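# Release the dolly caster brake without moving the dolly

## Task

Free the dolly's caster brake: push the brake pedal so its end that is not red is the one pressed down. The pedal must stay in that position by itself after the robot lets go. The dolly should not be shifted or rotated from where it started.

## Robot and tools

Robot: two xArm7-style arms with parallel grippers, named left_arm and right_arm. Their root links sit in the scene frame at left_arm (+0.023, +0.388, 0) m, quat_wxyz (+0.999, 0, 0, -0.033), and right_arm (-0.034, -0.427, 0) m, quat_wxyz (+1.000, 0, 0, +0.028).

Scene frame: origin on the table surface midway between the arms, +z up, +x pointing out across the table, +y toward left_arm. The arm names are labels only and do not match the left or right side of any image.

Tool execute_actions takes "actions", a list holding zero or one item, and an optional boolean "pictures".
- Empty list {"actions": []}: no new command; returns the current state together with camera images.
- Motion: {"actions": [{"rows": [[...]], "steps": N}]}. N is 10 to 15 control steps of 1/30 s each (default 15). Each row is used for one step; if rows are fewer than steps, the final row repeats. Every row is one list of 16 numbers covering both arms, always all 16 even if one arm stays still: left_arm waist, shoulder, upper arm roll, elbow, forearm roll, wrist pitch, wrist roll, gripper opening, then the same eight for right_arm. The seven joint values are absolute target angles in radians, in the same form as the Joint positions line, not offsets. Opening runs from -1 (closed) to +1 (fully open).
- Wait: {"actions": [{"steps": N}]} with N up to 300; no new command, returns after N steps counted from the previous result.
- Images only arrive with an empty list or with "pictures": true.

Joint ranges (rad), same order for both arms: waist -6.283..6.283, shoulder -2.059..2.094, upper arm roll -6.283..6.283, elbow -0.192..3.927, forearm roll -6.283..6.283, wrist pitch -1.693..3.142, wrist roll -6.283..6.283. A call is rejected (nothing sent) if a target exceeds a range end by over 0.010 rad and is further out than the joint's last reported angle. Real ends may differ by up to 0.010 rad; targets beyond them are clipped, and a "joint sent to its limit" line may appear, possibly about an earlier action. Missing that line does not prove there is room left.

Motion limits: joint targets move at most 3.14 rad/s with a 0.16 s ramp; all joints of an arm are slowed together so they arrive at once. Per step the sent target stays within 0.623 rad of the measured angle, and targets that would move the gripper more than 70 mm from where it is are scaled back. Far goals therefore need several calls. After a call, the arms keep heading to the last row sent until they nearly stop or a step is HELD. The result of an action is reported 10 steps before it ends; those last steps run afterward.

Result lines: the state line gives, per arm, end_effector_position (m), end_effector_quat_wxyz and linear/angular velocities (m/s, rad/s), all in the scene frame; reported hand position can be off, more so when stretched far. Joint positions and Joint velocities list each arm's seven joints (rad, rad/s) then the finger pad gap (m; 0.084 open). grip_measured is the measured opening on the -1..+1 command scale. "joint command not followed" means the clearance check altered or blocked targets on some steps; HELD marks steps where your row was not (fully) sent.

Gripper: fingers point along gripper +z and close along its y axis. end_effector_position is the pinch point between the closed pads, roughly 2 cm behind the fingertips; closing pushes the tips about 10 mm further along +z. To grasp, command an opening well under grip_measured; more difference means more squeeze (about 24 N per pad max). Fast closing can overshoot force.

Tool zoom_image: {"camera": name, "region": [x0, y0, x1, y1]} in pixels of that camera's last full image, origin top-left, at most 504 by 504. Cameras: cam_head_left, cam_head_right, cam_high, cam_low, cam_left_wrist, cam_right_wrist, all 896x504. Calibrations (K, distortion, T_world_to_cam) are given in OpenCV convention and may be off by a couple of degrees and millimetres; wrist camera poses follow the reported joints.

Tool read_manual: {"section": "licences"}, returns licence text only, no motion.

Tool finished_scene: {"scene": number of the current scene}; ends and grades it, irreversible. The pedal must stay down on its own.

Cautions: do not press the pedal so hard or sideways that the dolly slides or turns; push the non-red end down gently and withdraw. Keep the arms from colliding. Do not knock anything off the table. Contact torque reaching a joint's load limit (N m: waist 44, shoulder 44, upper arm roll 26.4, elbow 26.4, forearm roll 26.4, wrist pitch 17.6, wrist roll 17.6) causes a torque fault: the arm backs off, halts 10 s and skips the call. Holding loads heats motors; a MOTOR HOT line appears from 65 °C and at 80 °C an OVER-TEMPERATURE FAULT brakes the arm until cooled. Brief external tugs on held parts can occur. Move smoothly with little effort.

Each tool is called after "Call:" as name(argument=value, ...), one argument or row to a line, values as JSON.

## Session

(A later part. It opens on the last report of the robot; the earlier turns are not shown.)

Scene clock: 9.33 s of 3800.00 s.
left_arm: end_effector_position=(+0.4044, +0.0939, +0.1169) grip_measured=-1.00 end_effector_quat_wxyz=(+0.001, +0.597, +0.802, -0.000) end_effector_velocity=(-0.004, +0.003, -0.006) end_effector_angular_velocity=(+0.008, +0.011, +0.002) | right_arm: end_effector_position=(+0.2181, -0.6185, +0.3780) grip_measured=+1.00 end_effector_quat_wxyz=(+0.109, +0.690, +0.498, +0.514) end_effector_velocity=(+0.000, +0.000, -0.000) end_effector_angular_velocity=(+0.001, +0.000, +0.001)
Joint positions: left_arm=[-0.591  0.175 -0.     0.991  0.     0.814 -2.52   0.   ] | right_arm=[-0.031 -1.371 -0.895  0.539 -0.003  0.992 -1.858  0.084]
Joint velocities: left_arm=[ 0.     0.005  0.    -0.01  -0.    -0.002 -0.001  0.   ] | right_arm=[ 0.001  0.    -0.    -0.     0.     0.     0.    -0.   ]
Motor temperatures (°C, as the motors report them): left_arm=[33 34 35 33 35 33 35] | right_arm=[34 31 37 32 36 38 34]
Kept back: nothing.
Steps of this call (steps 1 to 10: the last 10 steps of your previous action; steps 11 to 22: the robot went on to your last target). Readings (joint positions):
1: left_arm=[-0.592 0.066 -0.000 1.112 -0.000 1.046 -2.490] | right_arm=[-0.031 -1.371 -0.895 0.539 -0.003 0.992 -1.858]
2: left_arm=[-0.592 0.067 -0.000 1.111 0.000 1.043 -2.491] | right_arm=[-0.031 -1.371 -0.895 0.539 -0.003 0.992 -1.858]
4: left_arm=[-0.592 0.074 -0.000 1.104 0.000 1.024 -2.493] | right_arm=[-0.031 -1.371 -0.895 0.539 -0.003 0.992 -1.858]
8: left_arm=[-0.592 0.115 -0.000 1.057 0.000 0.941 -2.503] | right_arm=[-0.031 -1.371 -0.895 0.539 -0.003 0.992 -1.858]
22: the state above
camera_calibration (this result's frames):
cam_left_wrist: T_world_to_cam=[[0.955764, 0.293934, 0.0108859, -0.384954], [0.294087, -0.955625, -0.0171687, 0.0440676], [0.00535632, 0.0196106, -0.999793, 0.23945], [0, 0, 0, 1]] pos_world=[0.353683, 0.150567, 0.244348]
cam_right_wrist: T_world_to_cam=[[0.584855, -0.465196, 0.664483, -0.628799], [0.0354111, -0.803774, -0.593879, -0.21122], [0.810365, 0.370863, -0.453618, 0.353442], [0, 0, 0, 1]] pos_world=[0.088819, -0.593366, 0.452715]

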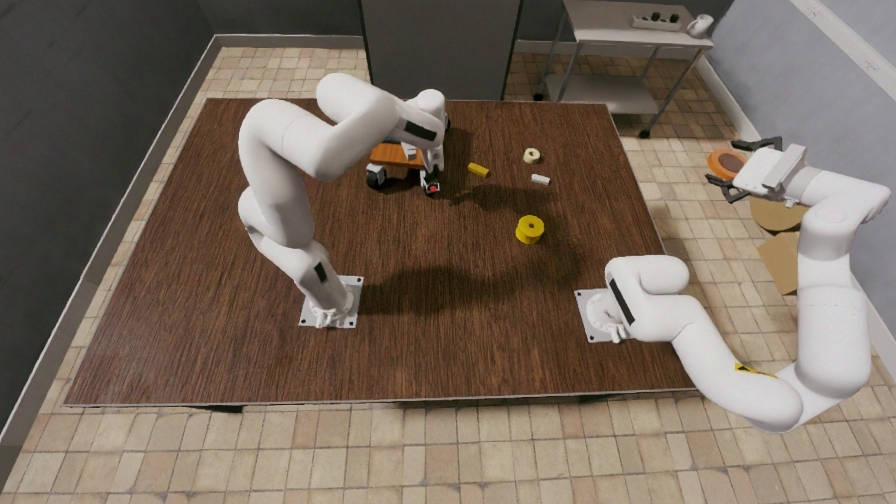

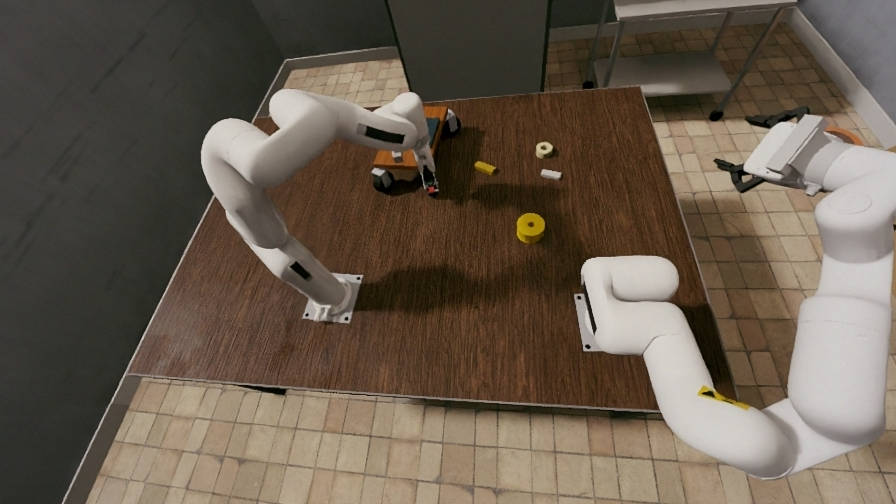

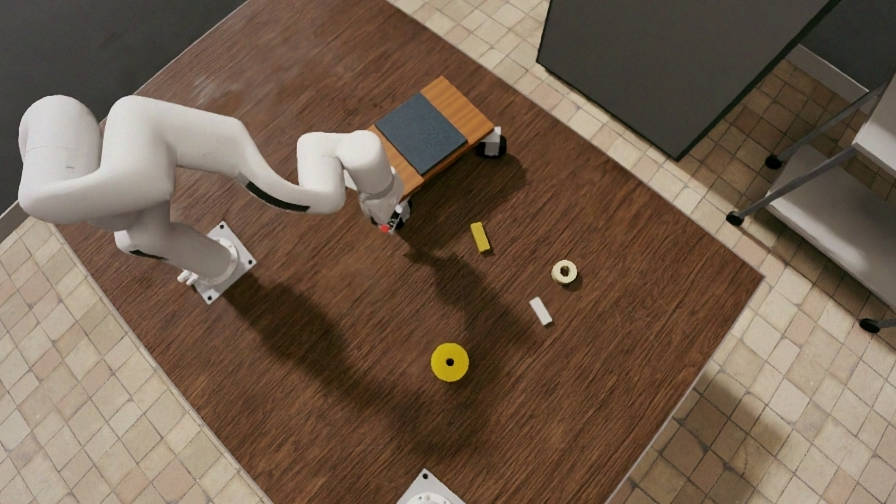

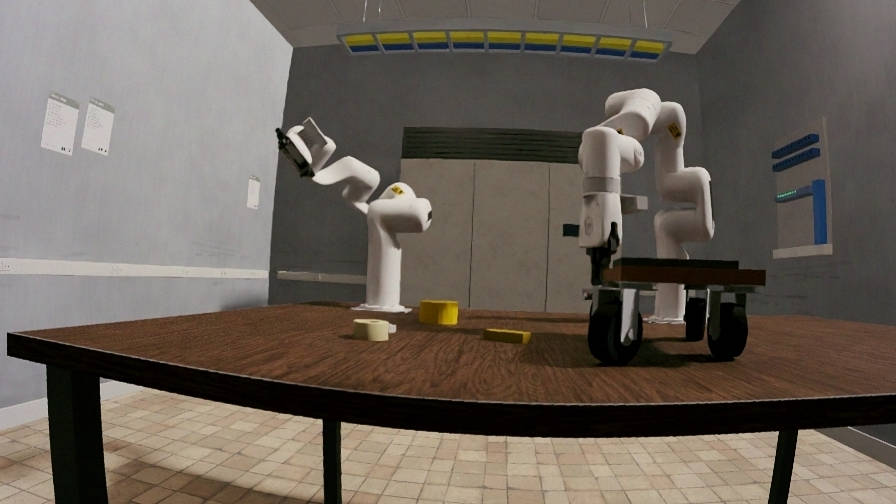

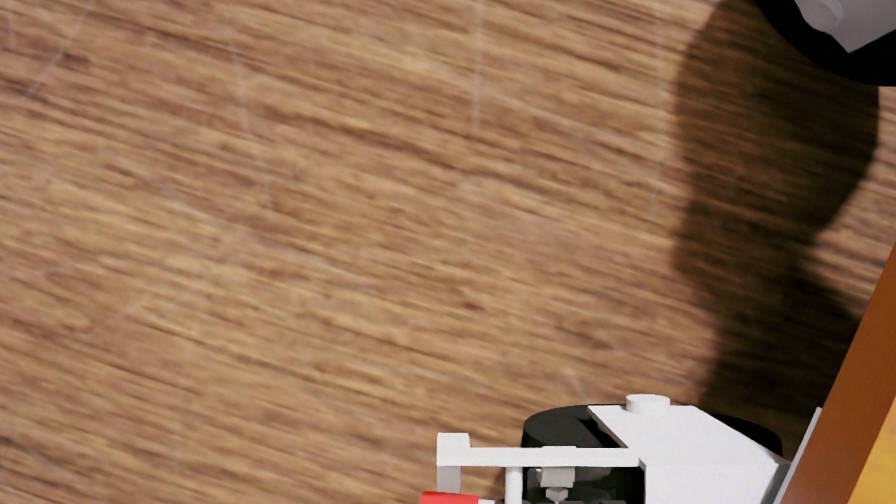

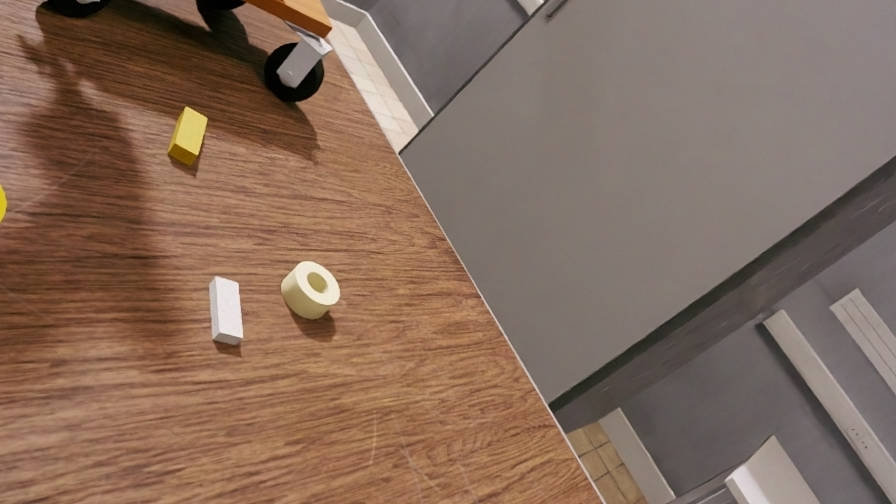

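Call:
execute_actions(
  actions=[
    {"rows":[[-0.5925,0.1758,0,0.9875,0,0.8117,-2.52,-1,-0.031,-1.371,-0.895,0.539,-0.003,0.992,-1.858,1],[-0.5937,0.1768,0,0.9846,0,0.8078,-2.52,-1,-0.031,-1.371,-0.895,0.539,-0.003,0.992,-1.858,1],[-0.5937,0.1786,0,0.9837,0,0.8051,-2.52,-1,-0.031,-1.371,-0.895,0.539,-0.003,0.992,-1.858,1],[-0.5937,0.1804,0,0.9828,0,0.8024,-2.52,-1,-0.031,-1.371,-0.895,0.539,-0.003,0.992,-1.858,1],[-0.5937,0.1822,0,0.9819,0,0.7997,-2.52,-1,-0.031,-1.371,-0.895,0.539,-0.003,0.992,-1.858,1],[-0.5937,0.1840,0,0.9810,0,0.797,-2.52,-1,-0.031,-1.371,-0.895,0.539,-0.003,0.992,-1.858,1],[-0.5937,0.1858,0,0.9801,0,0.7943,-2.52,-1,-0.031,-1.371,-0.895,0.539,-0.003,0.992,-1.858,1],[-0.5937,0.1876,0,0.9792,0,0.7916,-2.52,-1,-0.031,-1.371,-0.895,0.539,-0.003,0.992,-1.858,1],[-0.5937,0.1895,0,0.9783,0,0.7888,-2.52,-1,-0.031,-1.371,-0.895,0.539,-0.003,0.992,-1.858,1],[-0.5937,0.1913,0,0.9774,0,0.7861,-2.52,-1,-0.031,-1.371,-0.895,0.539,-0.003,0.992,-1.858,1],[-0.5937,0.1932,0,0.9766,0,0.7834,-2.52,-1,-0.031,-1.371,-0.895,0.539,-0.003,0.992,-1.858,1],[-0.5937,0.1950,0,0.9757,0,0.7807,-2.52,-1,-0.031,-1.371,-0.895,0.539,-0.003,0.992,-1.858,1]],"steps":12},
  ],
)

Call:
execute_actions(
  actions=[
    {"steps":20},
  ],
  pictures=true,
)

Call:
zoom_image(
  camera="cam_low",
  region=[570, 230, 650, 310],
)

Call:
zoom_image(
  camera="cam_head_right",
  region=[400, 140, 460, 200],
)

Scene clock: 11.43 s of 3800.00 s.
left_arm: end_effector_position=(+0.4039, +0.0942, +0.1159) grip_measured=-1.00 end_effector_quat_wxyz=(+0.000, +0.597, +0.802, +0.000) end_effector_velocity=(-0.002, -0.002, -0.004) end_effector_angular_velocity=(-0.007, -0.012, -0.008) | right_arm: end_effector_position=(+0.2181, -0.6185, +0.3780) grip_measured=+1.00 end_effector_quat_wxyz=(+0.109, +0.690, +0.498, +0.514) end_effector_velocity=(+0.000, -0.000, +0.000) end_effector_angular_velocity=(-0.001, -0.001, -0.001)
Joint positions: left_arm=[-0.592  0.176  0.     0.99   0.     0.813 -2.52   0.   ] | right_arm=[-0.031 -1.371 -0.895  0.539 -0.003  0.992 -1.858  0.084]
Joint velocities: left_arm=[-0.01  -0.001  0.003 -0.019  0.002 -0.031 -0.     0.   ] | right_arm=[-0.    -0.     0.     0.    -0.    -0.001 -0.     0.   ]
Motor temperatures (°C, as the motors report them): left_arm=[33 34 35 33 35 33 35] | right_arm=[34 31 37 32 36 38 34]
Steps of this call (steps 1 to 15: the robot went on to your last target; steps 16 to 61: nothing new was sent; steps 62 to 63: the first 2 steps of this action). Readings (joint positions):
62: left_arm=[-0.591 0.176 0.000 0.990 0.000 0.814 -2.520] | right_arm=[-0.031 -1.371 -0.895 0.539 -0.003 0.992 -1.858]
63: the state above

Scene clock: 12.10 s of 3800.00 s.
left_arm: end_effector_position=(+0.4042, +0.0925, +0.1068) grip_measured=-1.00 end_effector_quat_wxyz=(+0.003, +0.598, +0.802, -0.000) end_effector_velocity=(-0.001, +0.001, -0.003) end_effector_angular_velocity=(+0.003, +0.004, -0.000) | right_arm: end_effector_position=(+0.2181, -0.6185, +0.3780) grip_measured=+1.00 end_effector_quat_wxyz=(+0.109, +0.690, +0.498, +0.514) end_effector_velocity=(-0.000, -0.000, -0.000) end_effector_angular_velocity=(+0.001, -0.000, +0.000)
Joint positions: left_arm=[-0.594  0.192 -0.     0.979 -0.     0.78  -2.52   0.   ] | right_arm=[-0.031 -1.371 -0.895  0.539 -0.003  0.992 -1.858  0.084]
Joint velocities: left_arm=[-0.     0.004 -0.    -0.003 -0.001 -0.002  0.     0.   ] | right_arm=[ 0.    -0.    -0.001 -0.     0.    -0.    -0.     0.   ]
Motor temperatures (°C, as the motors report them): left_arm=[33 34 35 33 35 33 35] | right_arm=[34 31 37 32 36 38 34]
Kept back: nothing.
Steps of this call (steps 1 to 10: the last 10 steps of your previous action; steps 11 to 20: the robot went on to your last target). Readings (joint positions):
1: left_arm=[-0.592 0.176 0.000 0.989 0.000 0.812 -2.520] | right_arm=[-0.031 -1.371 -0.895 0.539 -0.003 0.992 -1.858]
2: left_arm=[-0.592 0.176 0.000 0.988 0.000 0.810 -2.520] | right_arm=[-0.031 -1.371 -0.895 0.539 -0.003 0.992 -1.858]
4: left_arm=[-0.593 0.177 0.000 0.987 0.000 0.805 -2.520] | right_arm=[-0.031 -1.371 -0.895 0.539 -0.003 0.992 -1.858]
8: left_arm=[-0.594 0.186 -0.000 0.978 -0.000 0.795 -2.520] | right_arm=[-0.031 -1.371 -0.895 0.539 -0.003 0.992 -1.858]
20: the state above
camera_calibration (this result's frames):
cam_left_wrist: T_world_to_cam=[[0.956422, 0.291667, 0.0136991, -0.384606], [0.291841, -0.956378, -0.0130838, 0.0431471], [0.00928537, 0.0165116, -0.999821, 0.228008], [0, 0, 0, 1]] pos_world=[0.353137, 0.149677, 0.2338]
cam_right_wrist: T_world_to_cam=[[0.584855, -0.465196, 0.664483, -0.628799], [0.0354112, -0.803774, -0.593879, -0.21122], [0.810365, 0.370863, -0.453618, 0.353442], [0, 0, 0, 1]] pos_world=[0.0888191, -0.593366, 0.452715]

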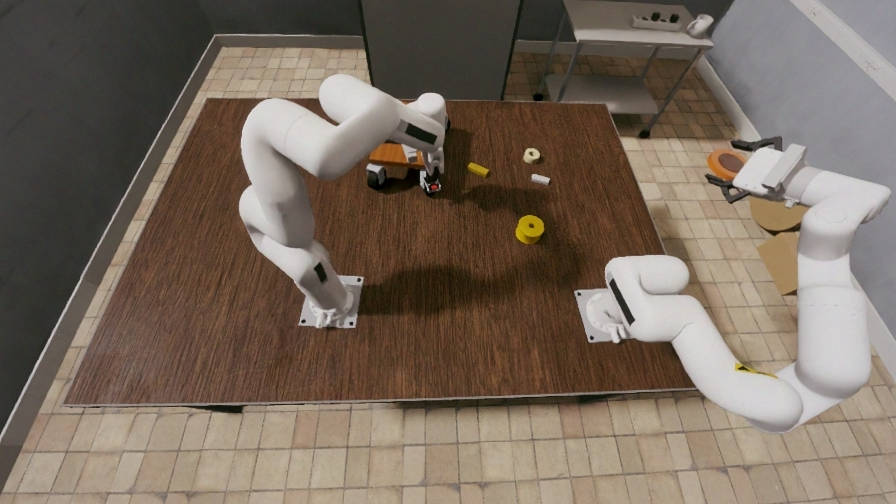

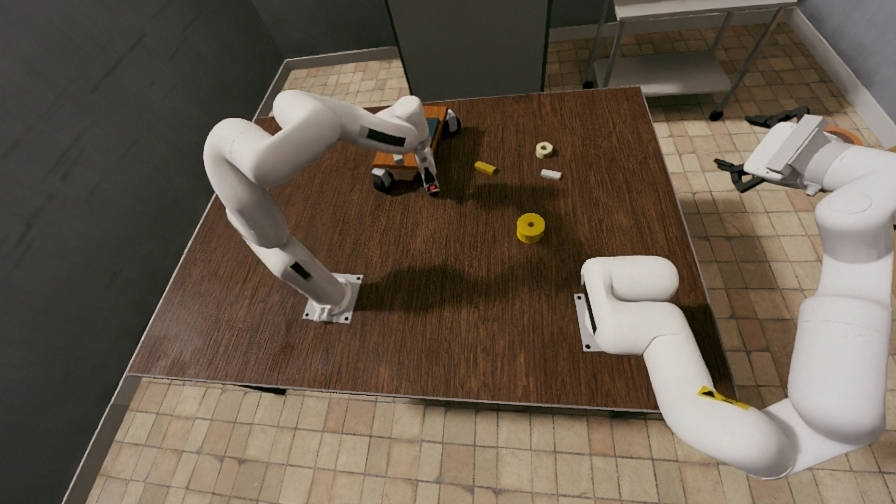

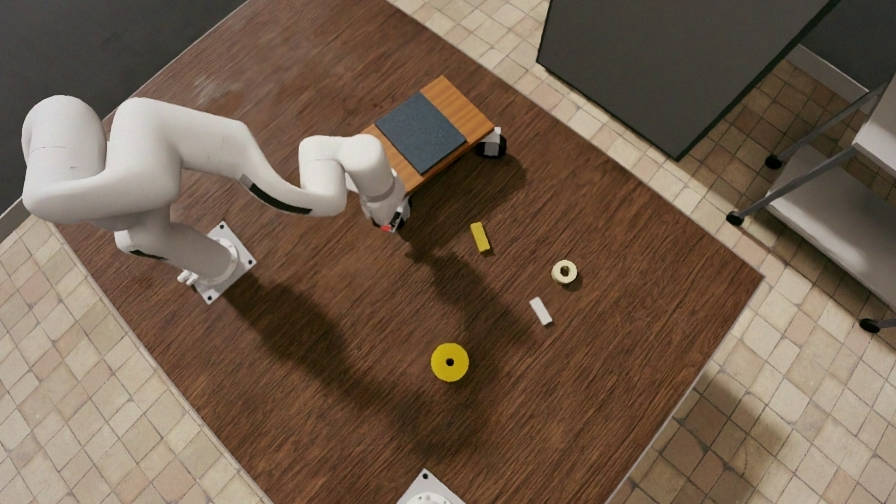

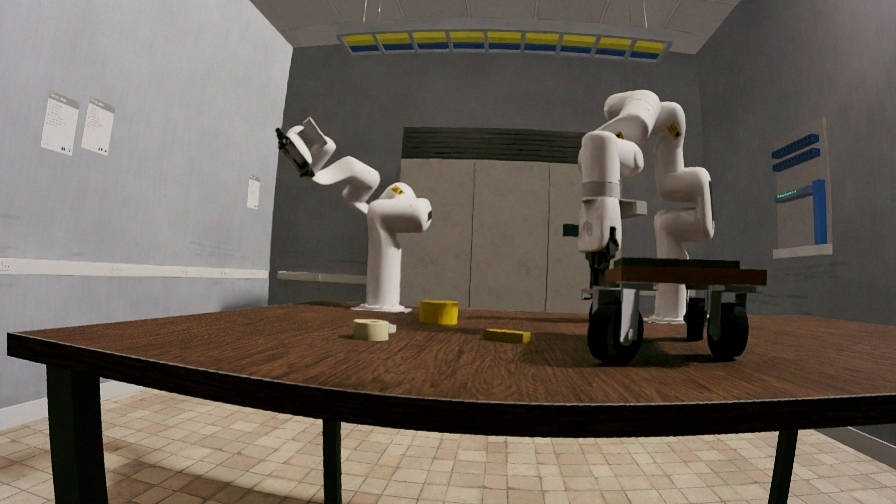

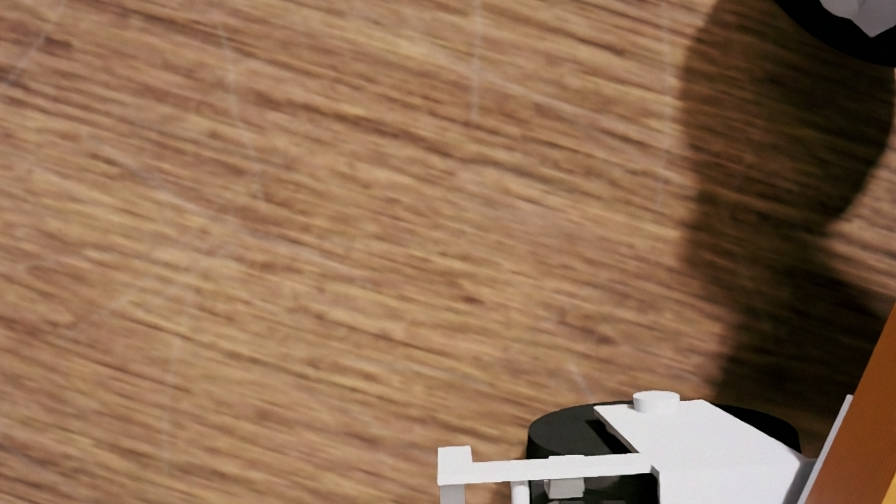

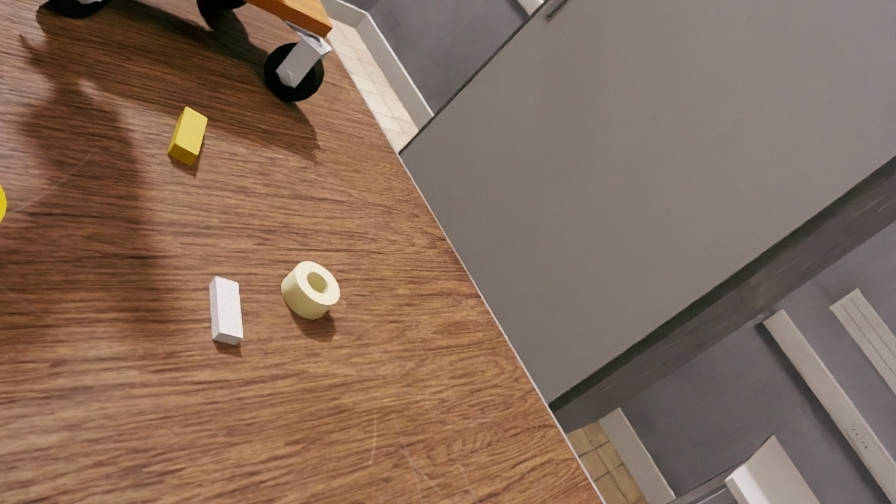

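Region (570, 230, 650, 310) of cam_low's 896x504 image, scaled by 6.300, with more detail than that image has.

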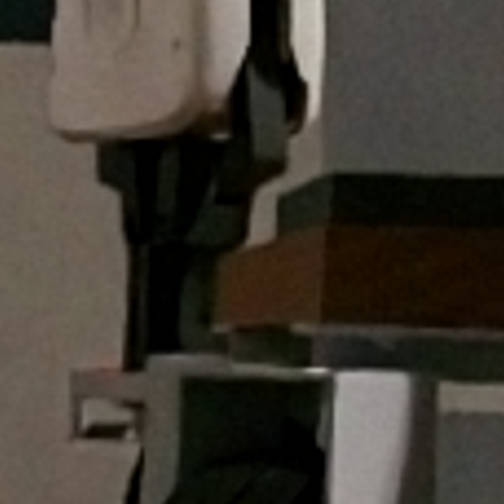

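Region (400, 140, 460, 200) of cam_head_right's 896x504 image, scaled by 8.400, with more detail than that image has.

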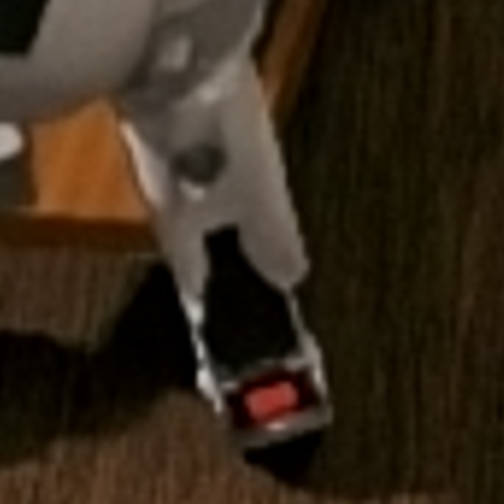

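Call:
execute_actions(
  actions=[
    {"rows":[[-0.5937,0.1950,0,0.9757,0,0.7825,-2.52,-1,-0.031,-1.371,-0.895,0.539,-0.003,0.992,-1.858,1],[-0.5937,0.1950,0,0.9757,0,0.7845,-2.52,-1,-0.031,-1.371,-0.895,0.539,-0.003,0.992,-1.858,1],[-0.5937,0.1955,0,0.9754,0,0.786,-2.52,-1,-0.031,-1.371,-0.895,0.539,-0.003,0.992,-1.858,1],[-0.5937,0.1962,0,0.9751,0,0.786,-2.52,-1,-0.031,-1.371,-0.895,0.539,-0.003,0.992,-1.858,1],[-0.5937,0.1969,0,0.9748,0,0.7853,-2.52,-1,-0.031,-1.371,-0.895,0.539,-0.003,0.992,-1.858,1],[-0.5937,0.1976,0,0.9745,0,0.7845,-2.52,-1,-0.031,-1.371,-0.895,0.539,-0.003,0.992,-1.858,1],[-0.5937,0.1983,0,0.9742,0,0.7837,-2.52,-1,-0.031,-1.371,-0.895,0.539,-0.003,0.992,-1.858,1],[-0.5937,0.199,0,0.9739,0,0.783,-2.52,-1,-0.031,-1.371,-0.895,0.539,-0.003,0.992,-1.858,1],[-0.5937,0.1997,0,0.9736,0,0.782,-2.52,-1,-0.031,-1.371,-0.895,0.539,-0.003,0.992,-1.858,1],[-0.5937,0.2004,0,0.9733,0,0.781,-2.52,-1,-0.031,-1.371,-0.895,0.539,-0.003,0.992,-1.858,1]],"steps":10},
  ],
)

Call:
execute_actions(
  actions=[
    {"steps":18},
  ],
  pictures=true,
)

Call:
zoom_image(
  camera="cam_low",
  region=[570, 230, 650, 310],
)

Call:
zoom_image(
  camera="cam_head_right",
  region=[400, 140, 460, 200],
)

Scene clock: 13.17 s of 3800.00 s.
left_arm: end_effector_position=(+0.4043, +0.0926, +0.1061) grip_measured=-1.00 end_effector_quat_wxyz=(+0.003, +0.598, +0.802, -0.000) end_effector_velocity=(-0.000, +0.000, -0.000) end_effector_angular_velocity=(+0.000, +0.001, +0.001) | right_arm: end_effector_position=(+0.2181, -0.6185, +0.3780) grip_measured=+1.00 end_effector_quat_wxyz=(+0.109, +0.690, +0.498, +0.514) end_effector_velocity=(+0.000, +0.000, +0.000) end_effector_angular_velocity=(-0.001, +0.000, +0.001)
Joint positions: left_arm=[-0.594  0.194  0.     0.98   0.     0.781 -2.52   0.   ] | right_arm=[-0.031 -1.371 -0.895  0.539 -0.003  0.992 -1.858  0.084]
Joint velocities: left_arm=[-0.    -0.001  0.    -0.001 -0.001  0.001  0.     0.   ] | right_arm=[ 0.001  0.     0.001  0.    -0.     0.     0.     0.   ]
Motor temperatures (°C, as the motors report them): left_arm=[33 34 35 33 35 33 35] | right_arm=[34 31 37 32 36 38 34]
Kept back: the last 10 steps of this action.
Steps of this call (steps 1 to 15: the robot went on to your last target; steps 16 to 32: nothing new was sent). Readings (joint positions):
1: left_arm=[-0.594 0.192 -0.000 0.979 -0.000 0.780 -2.520] | right_arm=[-0.031 -1.371 -0.895 0.539 -0.003 0.992 -1.858]
2: left_arm=[-0.594 0.192 -0.000 0.979 -0.000 0.780 -2.520] | right_arm=[-0.031 -1.371 -0.895 0.539 -0.003 0.992 -1.858]
4: left_arm=[-0.594 0.192 -0.000 0.979 -0.000 0.780 -2.520] | right_arm=[-0.031 -1.371 -0.895 0.539 -0.003 0.992 -1.858]
8: left_arm=[-0.594 0.193 -0.000 0.979 -0.000 0.780 -2.520] | right_arm=[-0.031 -1.371 -0.895 0.539 -0.003 0.992 -1.858]
32: the state above

Scene clock: 13.77 s of 3800.00 s.
left_arm: end_effector_position=(+0.4046, +0.0925, +0.1057) grip_measured=-1.00 end_effector_quat_wxyz=(+0.002, +0.598, +0.802, -0.000) end_effector_velocity=(+0.000, +0.000, +0.001) end_effector_angular_velocity=(-0.000, -0.002, -0.001) | right_arm: end_effector_position=(+0.2181, -0.6185, +0.3780) grip_measured=+1.00 end_effector_quat_wxyz=(+0.109, +0.690, +0.498, +0.514) end_effector_velocity=(+0.000, +0.000, -0.000) end_effector_angular_velocity=(+0.000, -0.000, +0.001)
Joint positions: left_arm=[-0.594  0.196  0.     0.982  0.     0.781 -2.52   0.   ] | right_arm=[-0.031 -1.371 -0.895  0.539 -0.003  0.992 -1.858  0.084]
Joint velocities: left_arm=[-0.    -0.001  0.    -0.001  0.001 -0.001  0.     0.   ] | right_arm=[ 0.001 -0.    -0.    -0.001  0.    -0.001 -0.     0.   ]
Motor temperatures (°C, as the motors report them): left_arm=[33 34 35 33 35 33 35] | right_arm=[34 31 37 32 36 38 34]
Kept back: nothing.
Steps of this call (steps 1 to 10: the last 10 steps of your previous action; steps 11 to 15: the robot went on to your last target; steps 16 to 18: nothing new was sent). Readings (joint positions):
1: left_arm=[-0.594 0.194 0.000 0.980 0.000 0.781 -2.520] | right_arm=[-0.031 -1.371 -0.895 0.539 -0.003 0.992 -1.858]
2: left_arm=[-0.594 0.194 0.000 0.980 0.000 0.781 -2.520] | right_arm=[-0.031 -1.371 -0.895 0.539 -0.003 0.992 -1.858]
4: left_arm=[-0.594 0.194 0.000 0.980 0.000 0.783 -2.520] | right_arm=[-0.031 -1.371 -0.895 0.539 -0.003 0.992 -1.858]
8: left_arm=[-0.594 0.195 0.000 0.981 0.000 0.784 -2.520] | right_arm=[-0.031 -1.371 -0.895 0.539 -0.003 0.992 -1.858]
18: the state above
All arms were judged still, so your last target was given up. Only a new action makes them travel on or press farther. Fingers that are still opening or closing keep moving.
camera_calibration (this result's frames):
cam_left_wrist: T_world_to_cam=[[0.956372, 0.291889, 0.0124103, -0.384746], [0.292057, -0.956282, -0.0150581, 0.0431101], [0.00747247, 0.0180257, -0.99981, 0.227583], [0, 0, 0, 1]] pos_world=[0.353669, 0.149426, 0.232964]
cam_right_wrist: T_world_to_cam=[[0.584855, -0.465196, 0.664483, -0.628799], [0.0354112, -0.803775, -0.593879, -0.21122], [0.810365, 0.370863, -0.453618, 0.353442], [0, 0, 0, 1]] pos_world=[0.0888191, -0.593366, 0.452715]

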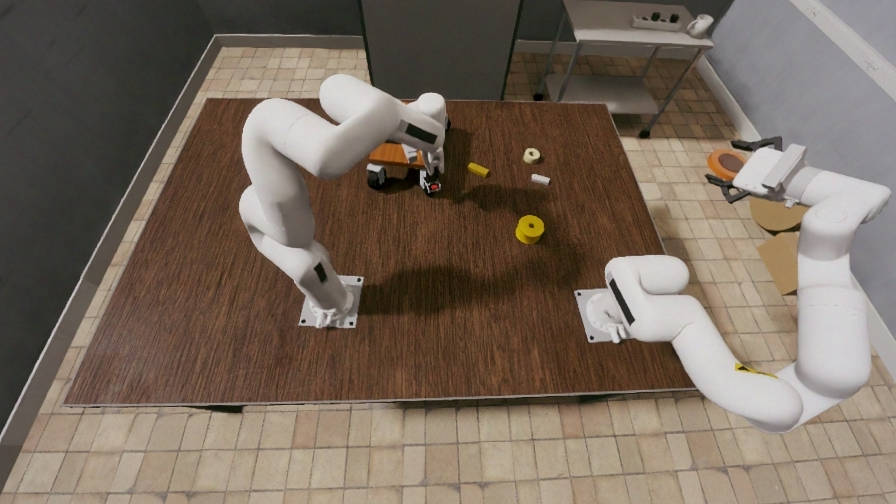

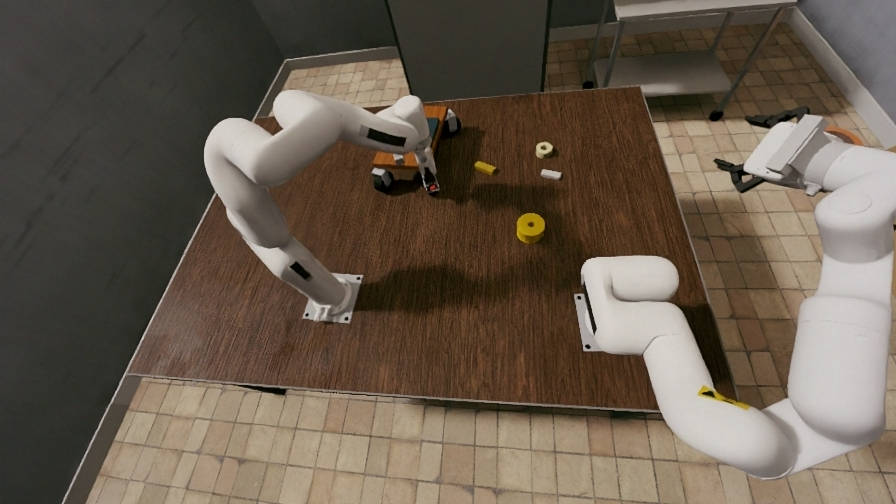

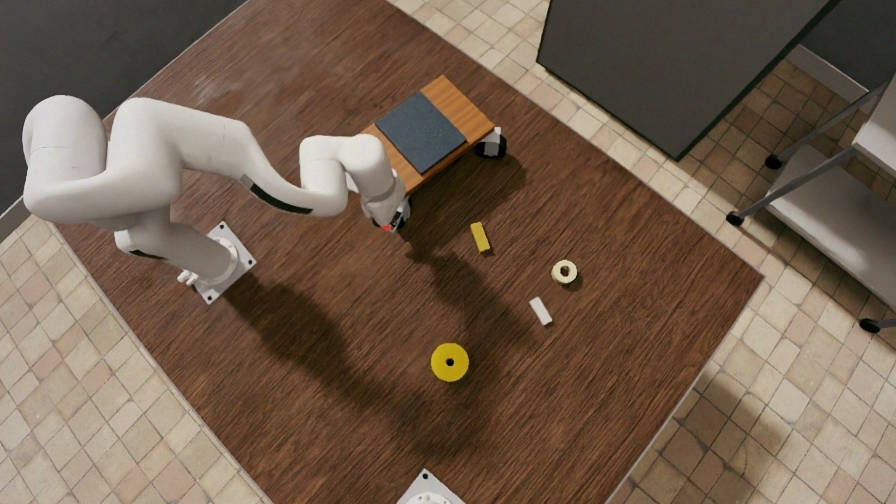

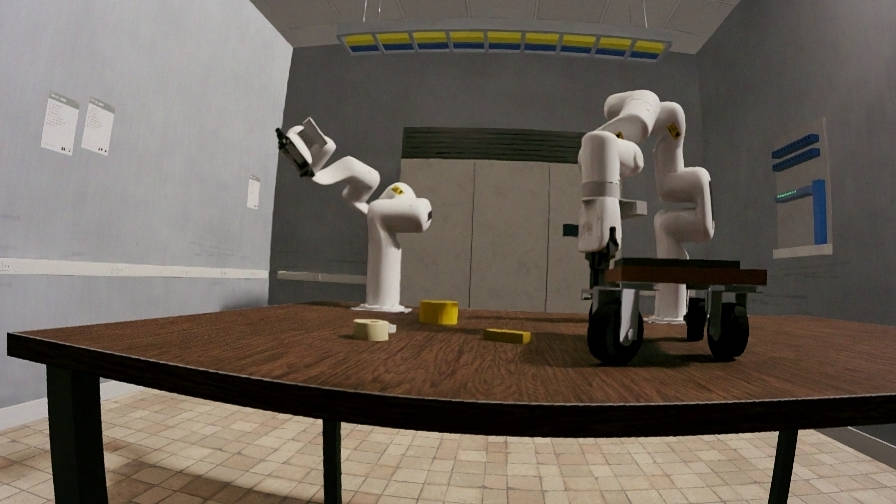

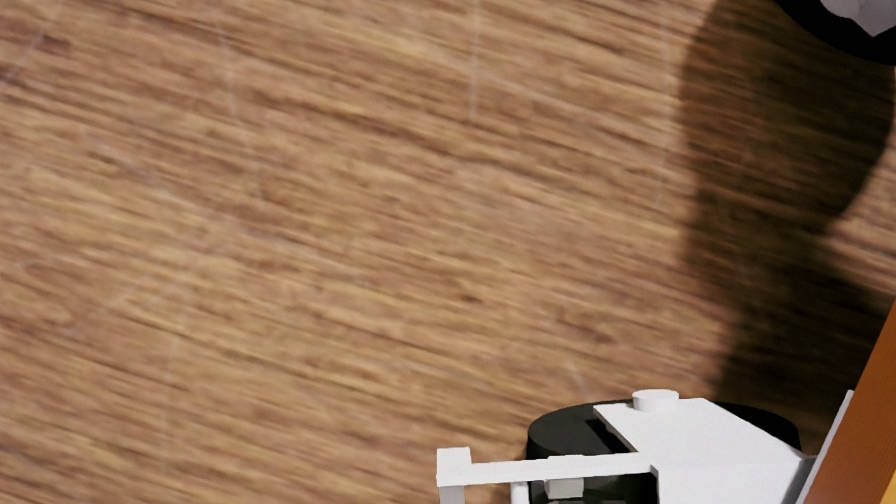

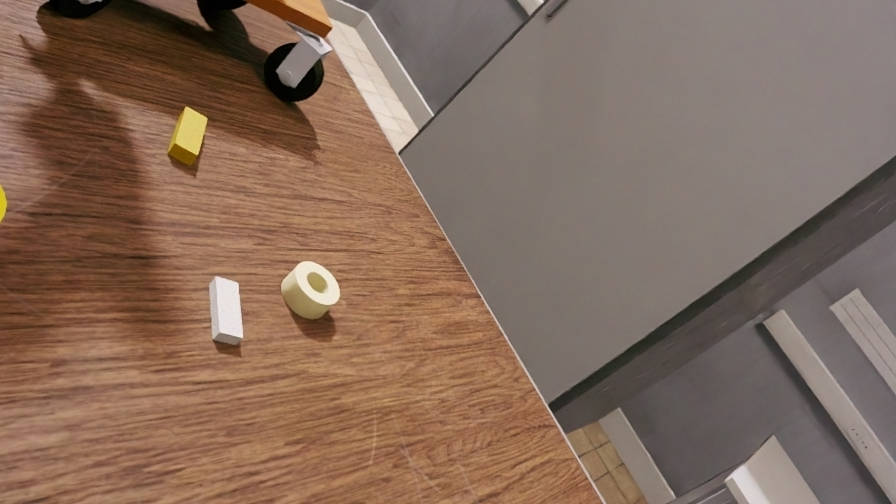

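Region (570, 230, 650, 310) of cam_low's 896x504 image, scaled by 6.300, with more detail than that image has.

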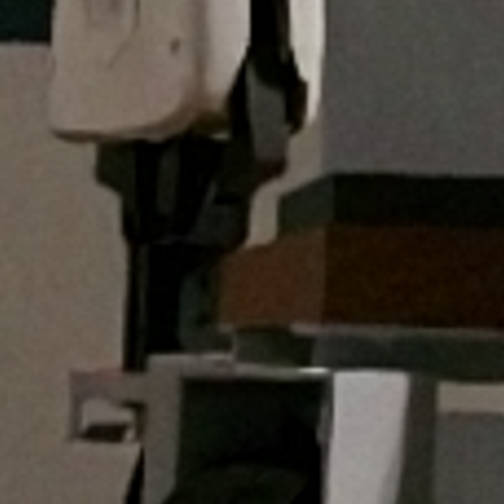

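Region (400, 140, 460, 200) of cam_head_right's 896x504 image, scaled by 8.400, with more detail than that image has.

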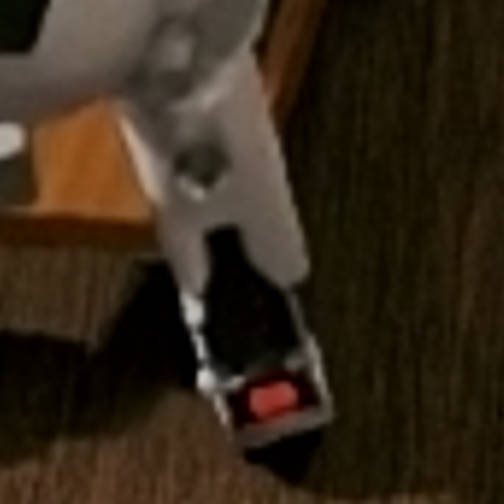

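Call:
execute_actions(
  actions=[
    {"rows":[[-0.5937,0.1975,0,0.975,0,0.783,-2.52,-1,-0.031,-1.371,-0.895,0.539,-0.003,0.992,-1.858,1],[-0.5937,0.195,0,0.9757,0,0.785,-2.52,-1,-0.031,-1.371,-0.895,0.539,-0.003,0.992,-1.858,1],[-0.5937,0.193,0,0.9766,0,0.787,-2.52,-1,-0.031,-1.371,-0.895,0.539,-0.003,0.992,-1.858,1],[-0.5937,0.1913,0,0.9774,0,0.789,-2.52,-1,-0.031,-1.371,-0.895,0.539,-0.003,0.992,-1.858,1],[-0.5937,0.1895,0,0.9783,0,0.791,-2.52,-1,-0.031,-1.371,-0.895,0.539,-0.003,0.992,-1.858,1],[-0.5937,0.1876,0,0.9792,0,0.793,-2.52,-1,-0.031,-1.371,-0.895,0.539,-0.003,0.992,-1.858,1],[-0.5937,0.1858,0,0.9801,0,0.795,-2.52,-1,-0.031,-1.371,-0.895,0.539,-0.003,0.992,-1.858,1],[-0.5937,0.1822,0,0.9819,0,0.7997,-2.52,-1,-0.031,-1.371,-0.895,0.539,-0.003,0.992,-1.858,1],[-0.5937,0.1768,0,0.9846,0,0.8078,-2.52,-1,-0.031,-1.371,-0.895,0.539,-0.003,0.992,-1.858,1],[-0.5937,0.165,0,0.993,0,0.828,-2.52,-1,-0.031,-1.371,-0.895,0.539,-0.003,0.992,-1.858,1],[-0.5937,0.148,0,1.008,0,0.860,-2.52,-1,-0.031,-1.371,-0.895,0.539,-0.003,0.992,-1.858,1],[-0.5945,0.128,0,1.032,0,0.904,-2.52,-1,-0.031,-1.371,-0.895,0.539,-0.003,0.992,-1.858,1],[-0.597,0.106,0,1.06,0,0.954,-2.52,-1,-0.031,-1.371,-0.895,0.539,-0.003,0.992,-1.858,1],[-0.60,0.088,0,1.09,0,1.002,-2.52,-1,-0.031,-1.371,-0.895,0.539,-0.003,0.992,-1.858,1],[-0.605,0.075,0,1.12,0,1.045,-2.52,-1,-0.031,-1.371,-0.895,0.539,-0.003,0.992,-1.858,1]],"steps":15},
  ],
)

Call:
execute_actions(
  actions=[
    {"steps":22},
  ],
  pictures=true,
)

Call:
zoom_image(
  camera="cam_left_wrist",
  region=[410, 334, 690, 504],
)

Call:
zoom_image(
  camera="cam_high",
  region=[360, 190, 420, 245],
)

Call:
zoom_image(
  camera="cam_low",
  region=[570, 230, 650, 310],
)

Scene clock: 14.97 s of 3800.00 s.
left_arm: end_effector_position=(+0.4041, +0.0931, +0.1064) grip_measured=-1.00 end_effector_quat_wxyz=(+0.001, +0.598, +0.802, +0.000) end_effector_velocity=(-0.008, +0.008, +0.004) end_effector_angular_velocity=(+0.021, +0.022, -0.002) | right_arm: end_effector_position=(+0.2181, -0.6185, +0.3780) grip_measured=+1.00 end_effector_quat_wxyz=(+0.109, +0.690, +0.498, +0.514) end_effector_velocity=(-0.000, +0.000, -0.000) end_effector_angular_velocity=(+0.000, +0.001, +0.001)
Joint positions: left_arm=[-0.594  0.194  0.     0.981  0.     0.785 -2.52   0.   ] | right_arm=[-0.031 -1.371 -0.895  0.539 -0.003  0.992 -1.858  0.084]
Joint velocities: left_arm=[ 0.    -0.022  0.001 -0.009  0.003  0.044  0.001  0.   ] | right_arm=[-0.     0.    -0.    -0.    -0.     0.001  0.    -0.   ]
Motor temperatures (°C, as the motors report them): left_arm=[33 34 35 33 35 33 35] | right_arm=[34 31 37 32 36 38 34]
Steps of this call (steps 1 to 31: nothing new was sent; steps 32 to 36: the first 5 steps of this action). Readings (joint positions):
32: left_arm=[-0.594 0.196 0.000 0.982 0.000 0.781 -2.520] | right_arm=[-0.031 -1.371 -0.895 0.539 -0.003 0.992 -1.858]
33: left_arm=[-0.594 0.196 0.000 0.982 0.000 0.781 -2.520] | right_arm=[-0.031 -1.371 -0.895 0.539 -0.003 0.992 -1.858]
35: left_arm=[-0.594 0.195 0.000 0.982 0.000 0.783 -2.520] | right_arm=[-0.031 -1.371 -0.895 0.539 -0.003 0.992 -1.858]
36: the state above

Scene clock: 15.70 s of 3800.00 s.
left_arm: end_effector_position=(+0.4024, +0.0873, +0.1966) grip_measured=-1.00 end_effector_quat_wxyz=(-0.002, +0.602, +0.798, +0.000) end_effector_velocity=(+0.004, -0.004, +0.012) end_effector_angular_velocity=(-0.013, -0.017, -0.001) | right_arm: end_effector_position=(+0.2181, -0.6185, +0.3780) grip_measured=+1.00 end_effector_quat_wxyz=(+0.109, +0.690, +0.498, +0.514) end_effector_velocity=(-0.000, -0.000, -0.000) end_effector_angular_velocity=(-0.000, +0.000, +0.000)
Joint positions: left_arm=[-0.605  0.077  0.     1.117 -0.     1.045 -2.52   0.   ] | right_arm=[-0.031 -1.371 -0.895  0.539 -0.003  0.992 -1.858  0.084]
Joint velocities: left_arm=[-0.001 -0.009  0.     0.019  0.001  0.007 -0.     0.   ] | right_arm=[-0.  0. -0. -0. -0.  0. -0. -0.]
Motor temperatures (°C, as the motors report them): left_arm=[33 34 35 33 35 33 35] | right_arm=[34 31 37 32 36 38 34]
Kept back: nothing.
Steps of this call (steps 1 to 10: the last 10 steps of your previous action; steps 11 to 22: the robot went on to your last target). Readings (joint positions):
1: left_arm=[-0.594 0.193 0.000 0.981 0.000 0.786 -2.520] | right_arm=[-0.031 -1.371 -0.895 0.539 -0.003 0.992 -1.858]
2: left_arm=[-0.594 0.192 0.000 0.981 0.000 0.788 -2.520] | right_arm=[-0.031 -1.371 -0.895 0.539 -0.003 0.992 -1.858]
4: left_arm=[-0.594 0.190 0.000 0.980 0.000 0.793 -2.520] | right_arm=[-0.031 -1.371 -0.895 0.539 -0.003 0.992 -1.858]
8: left_arm=[-0.594 0.172 -0.000 0.984 -0.000 0.838 -2.520] | right_arm=[-0.031 -1.371 -0.895 0.539 -0.003 0.992 -1.858]
22: the state above
camera_calibration (this result's frames):
cam_left_wrist: T_world_to_cam=[[0.959621, 0.281212, 0.00692193, -0.381606], [0.281297, -0.95935, -0.0227969, 0.0463301], [0.000229783, 0.0238235, -0.999716, 0.320884], [0, 0, 0, 1]] pos_world=[0.35309, 0.144114, 0.32449]
cam_right_wrist: T_world_to_cam=[[0.584855, -0.465195, 0.664483, -0.628799], [0.0354112, -0.803775, -0.593879, -0.21122], [0.810364, 0.370863, -0.453618, 0.353442], [0, 0, 0, 1]] pos_world=[0.0888191, -0.593366, 0.452715]

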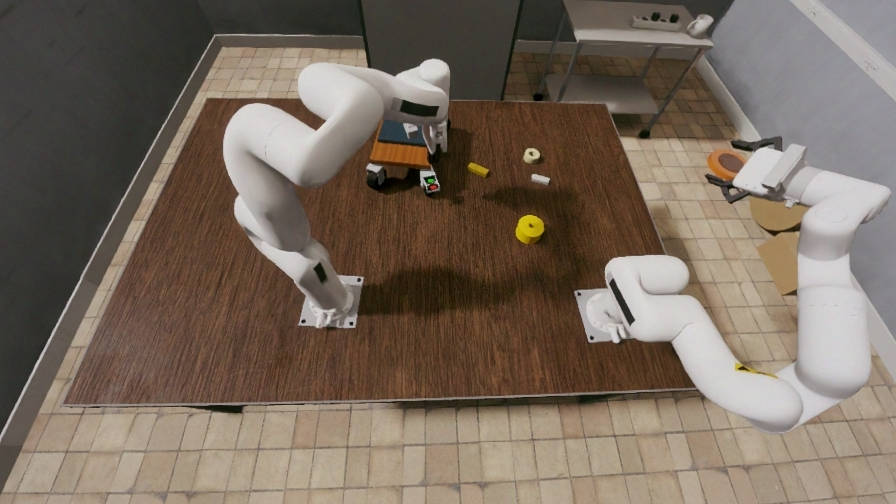

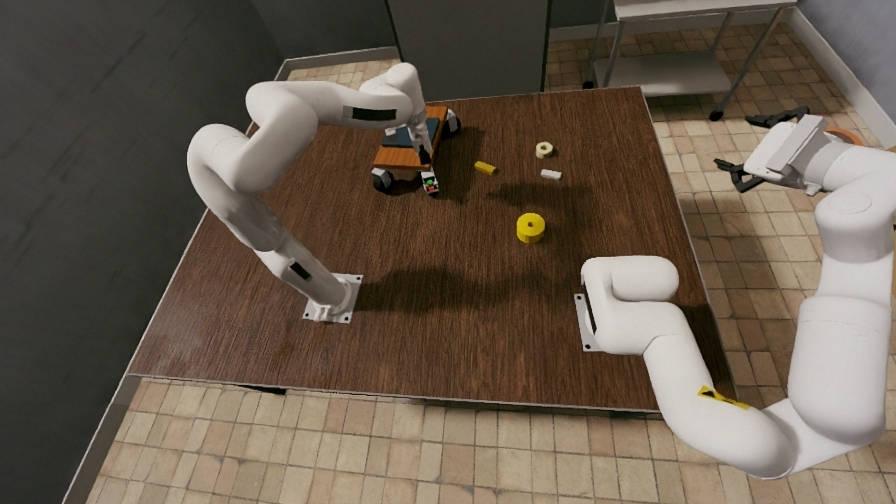

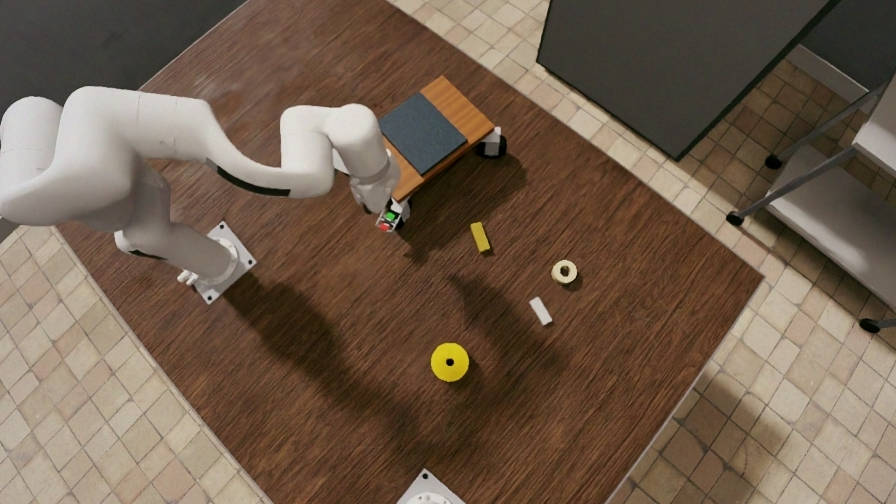

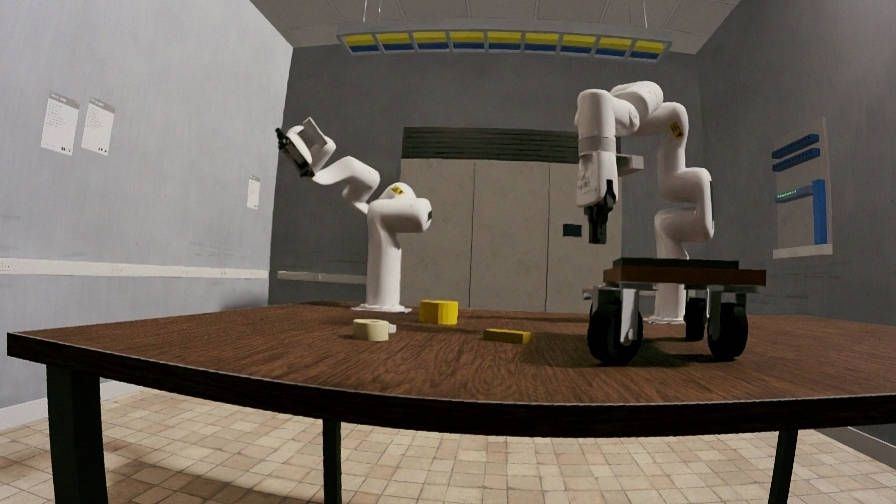

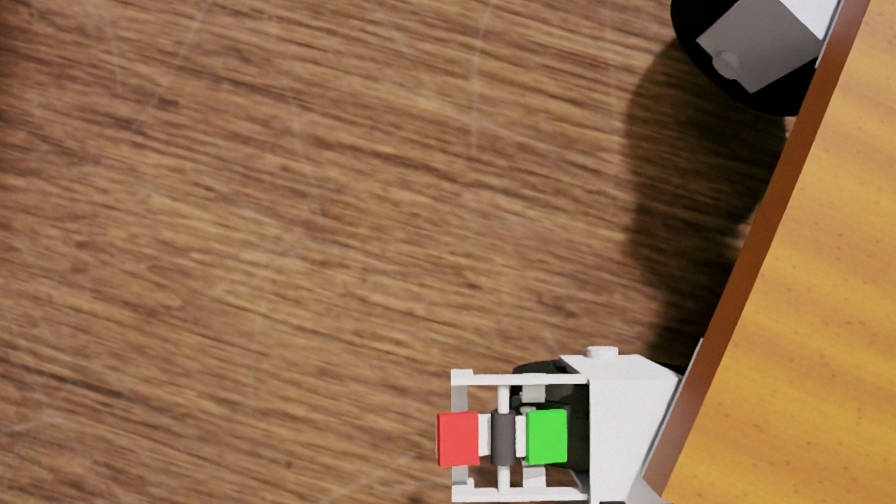

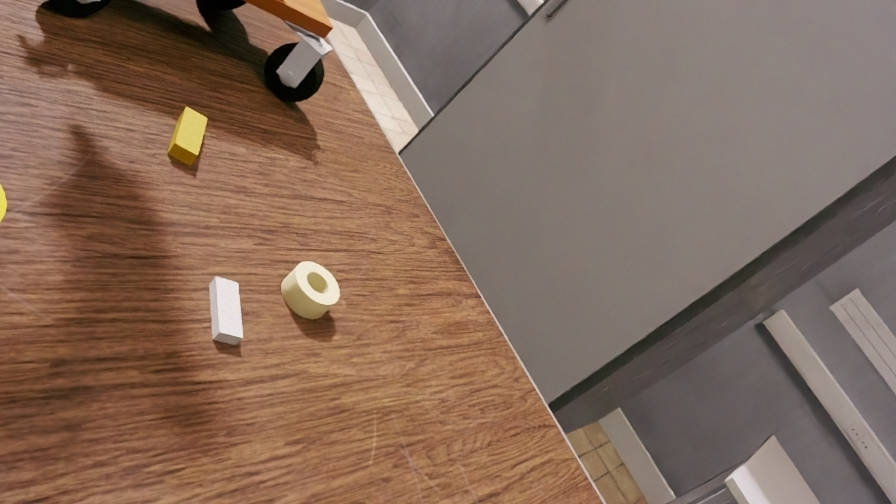

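Region (410, 334, 690, 504) of cam_left_wrist's 896x504 image, scaled by 1.800, with more detail than that image has; it fills the top 306 rows of this view, and the rest is white.

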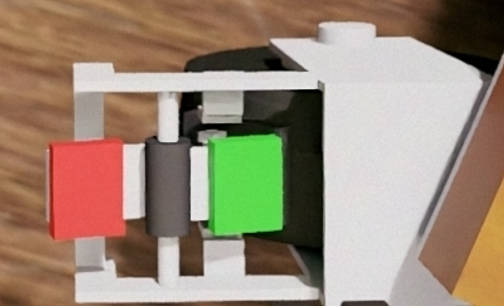

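Region (360, 190, 420, 245) of cam_high's 896x504 image, scaled by 8.400, with more detail than that image has; it fills the top 462 rows of this view, and the rest is white.

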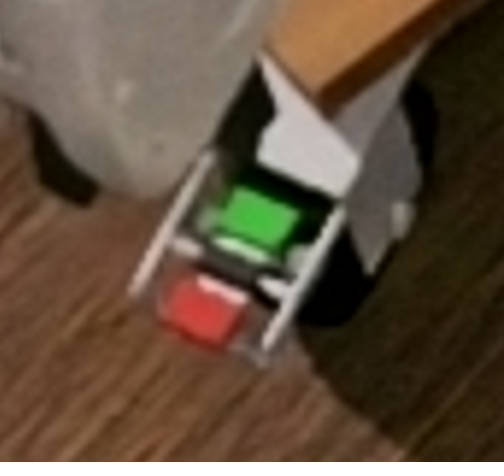

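Region (570, 230, 650, 310) of cam_low's 896x504 image, scaled by 6.300, with more detail than that image has.

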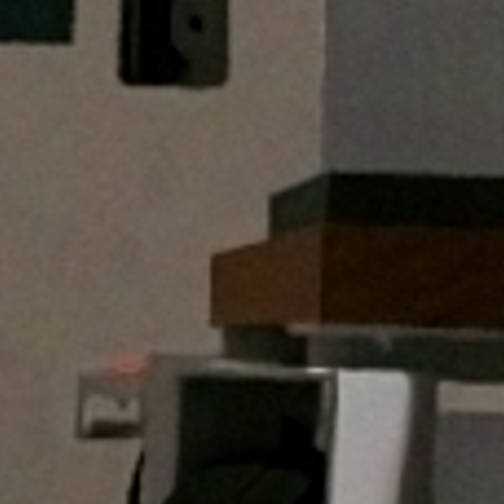

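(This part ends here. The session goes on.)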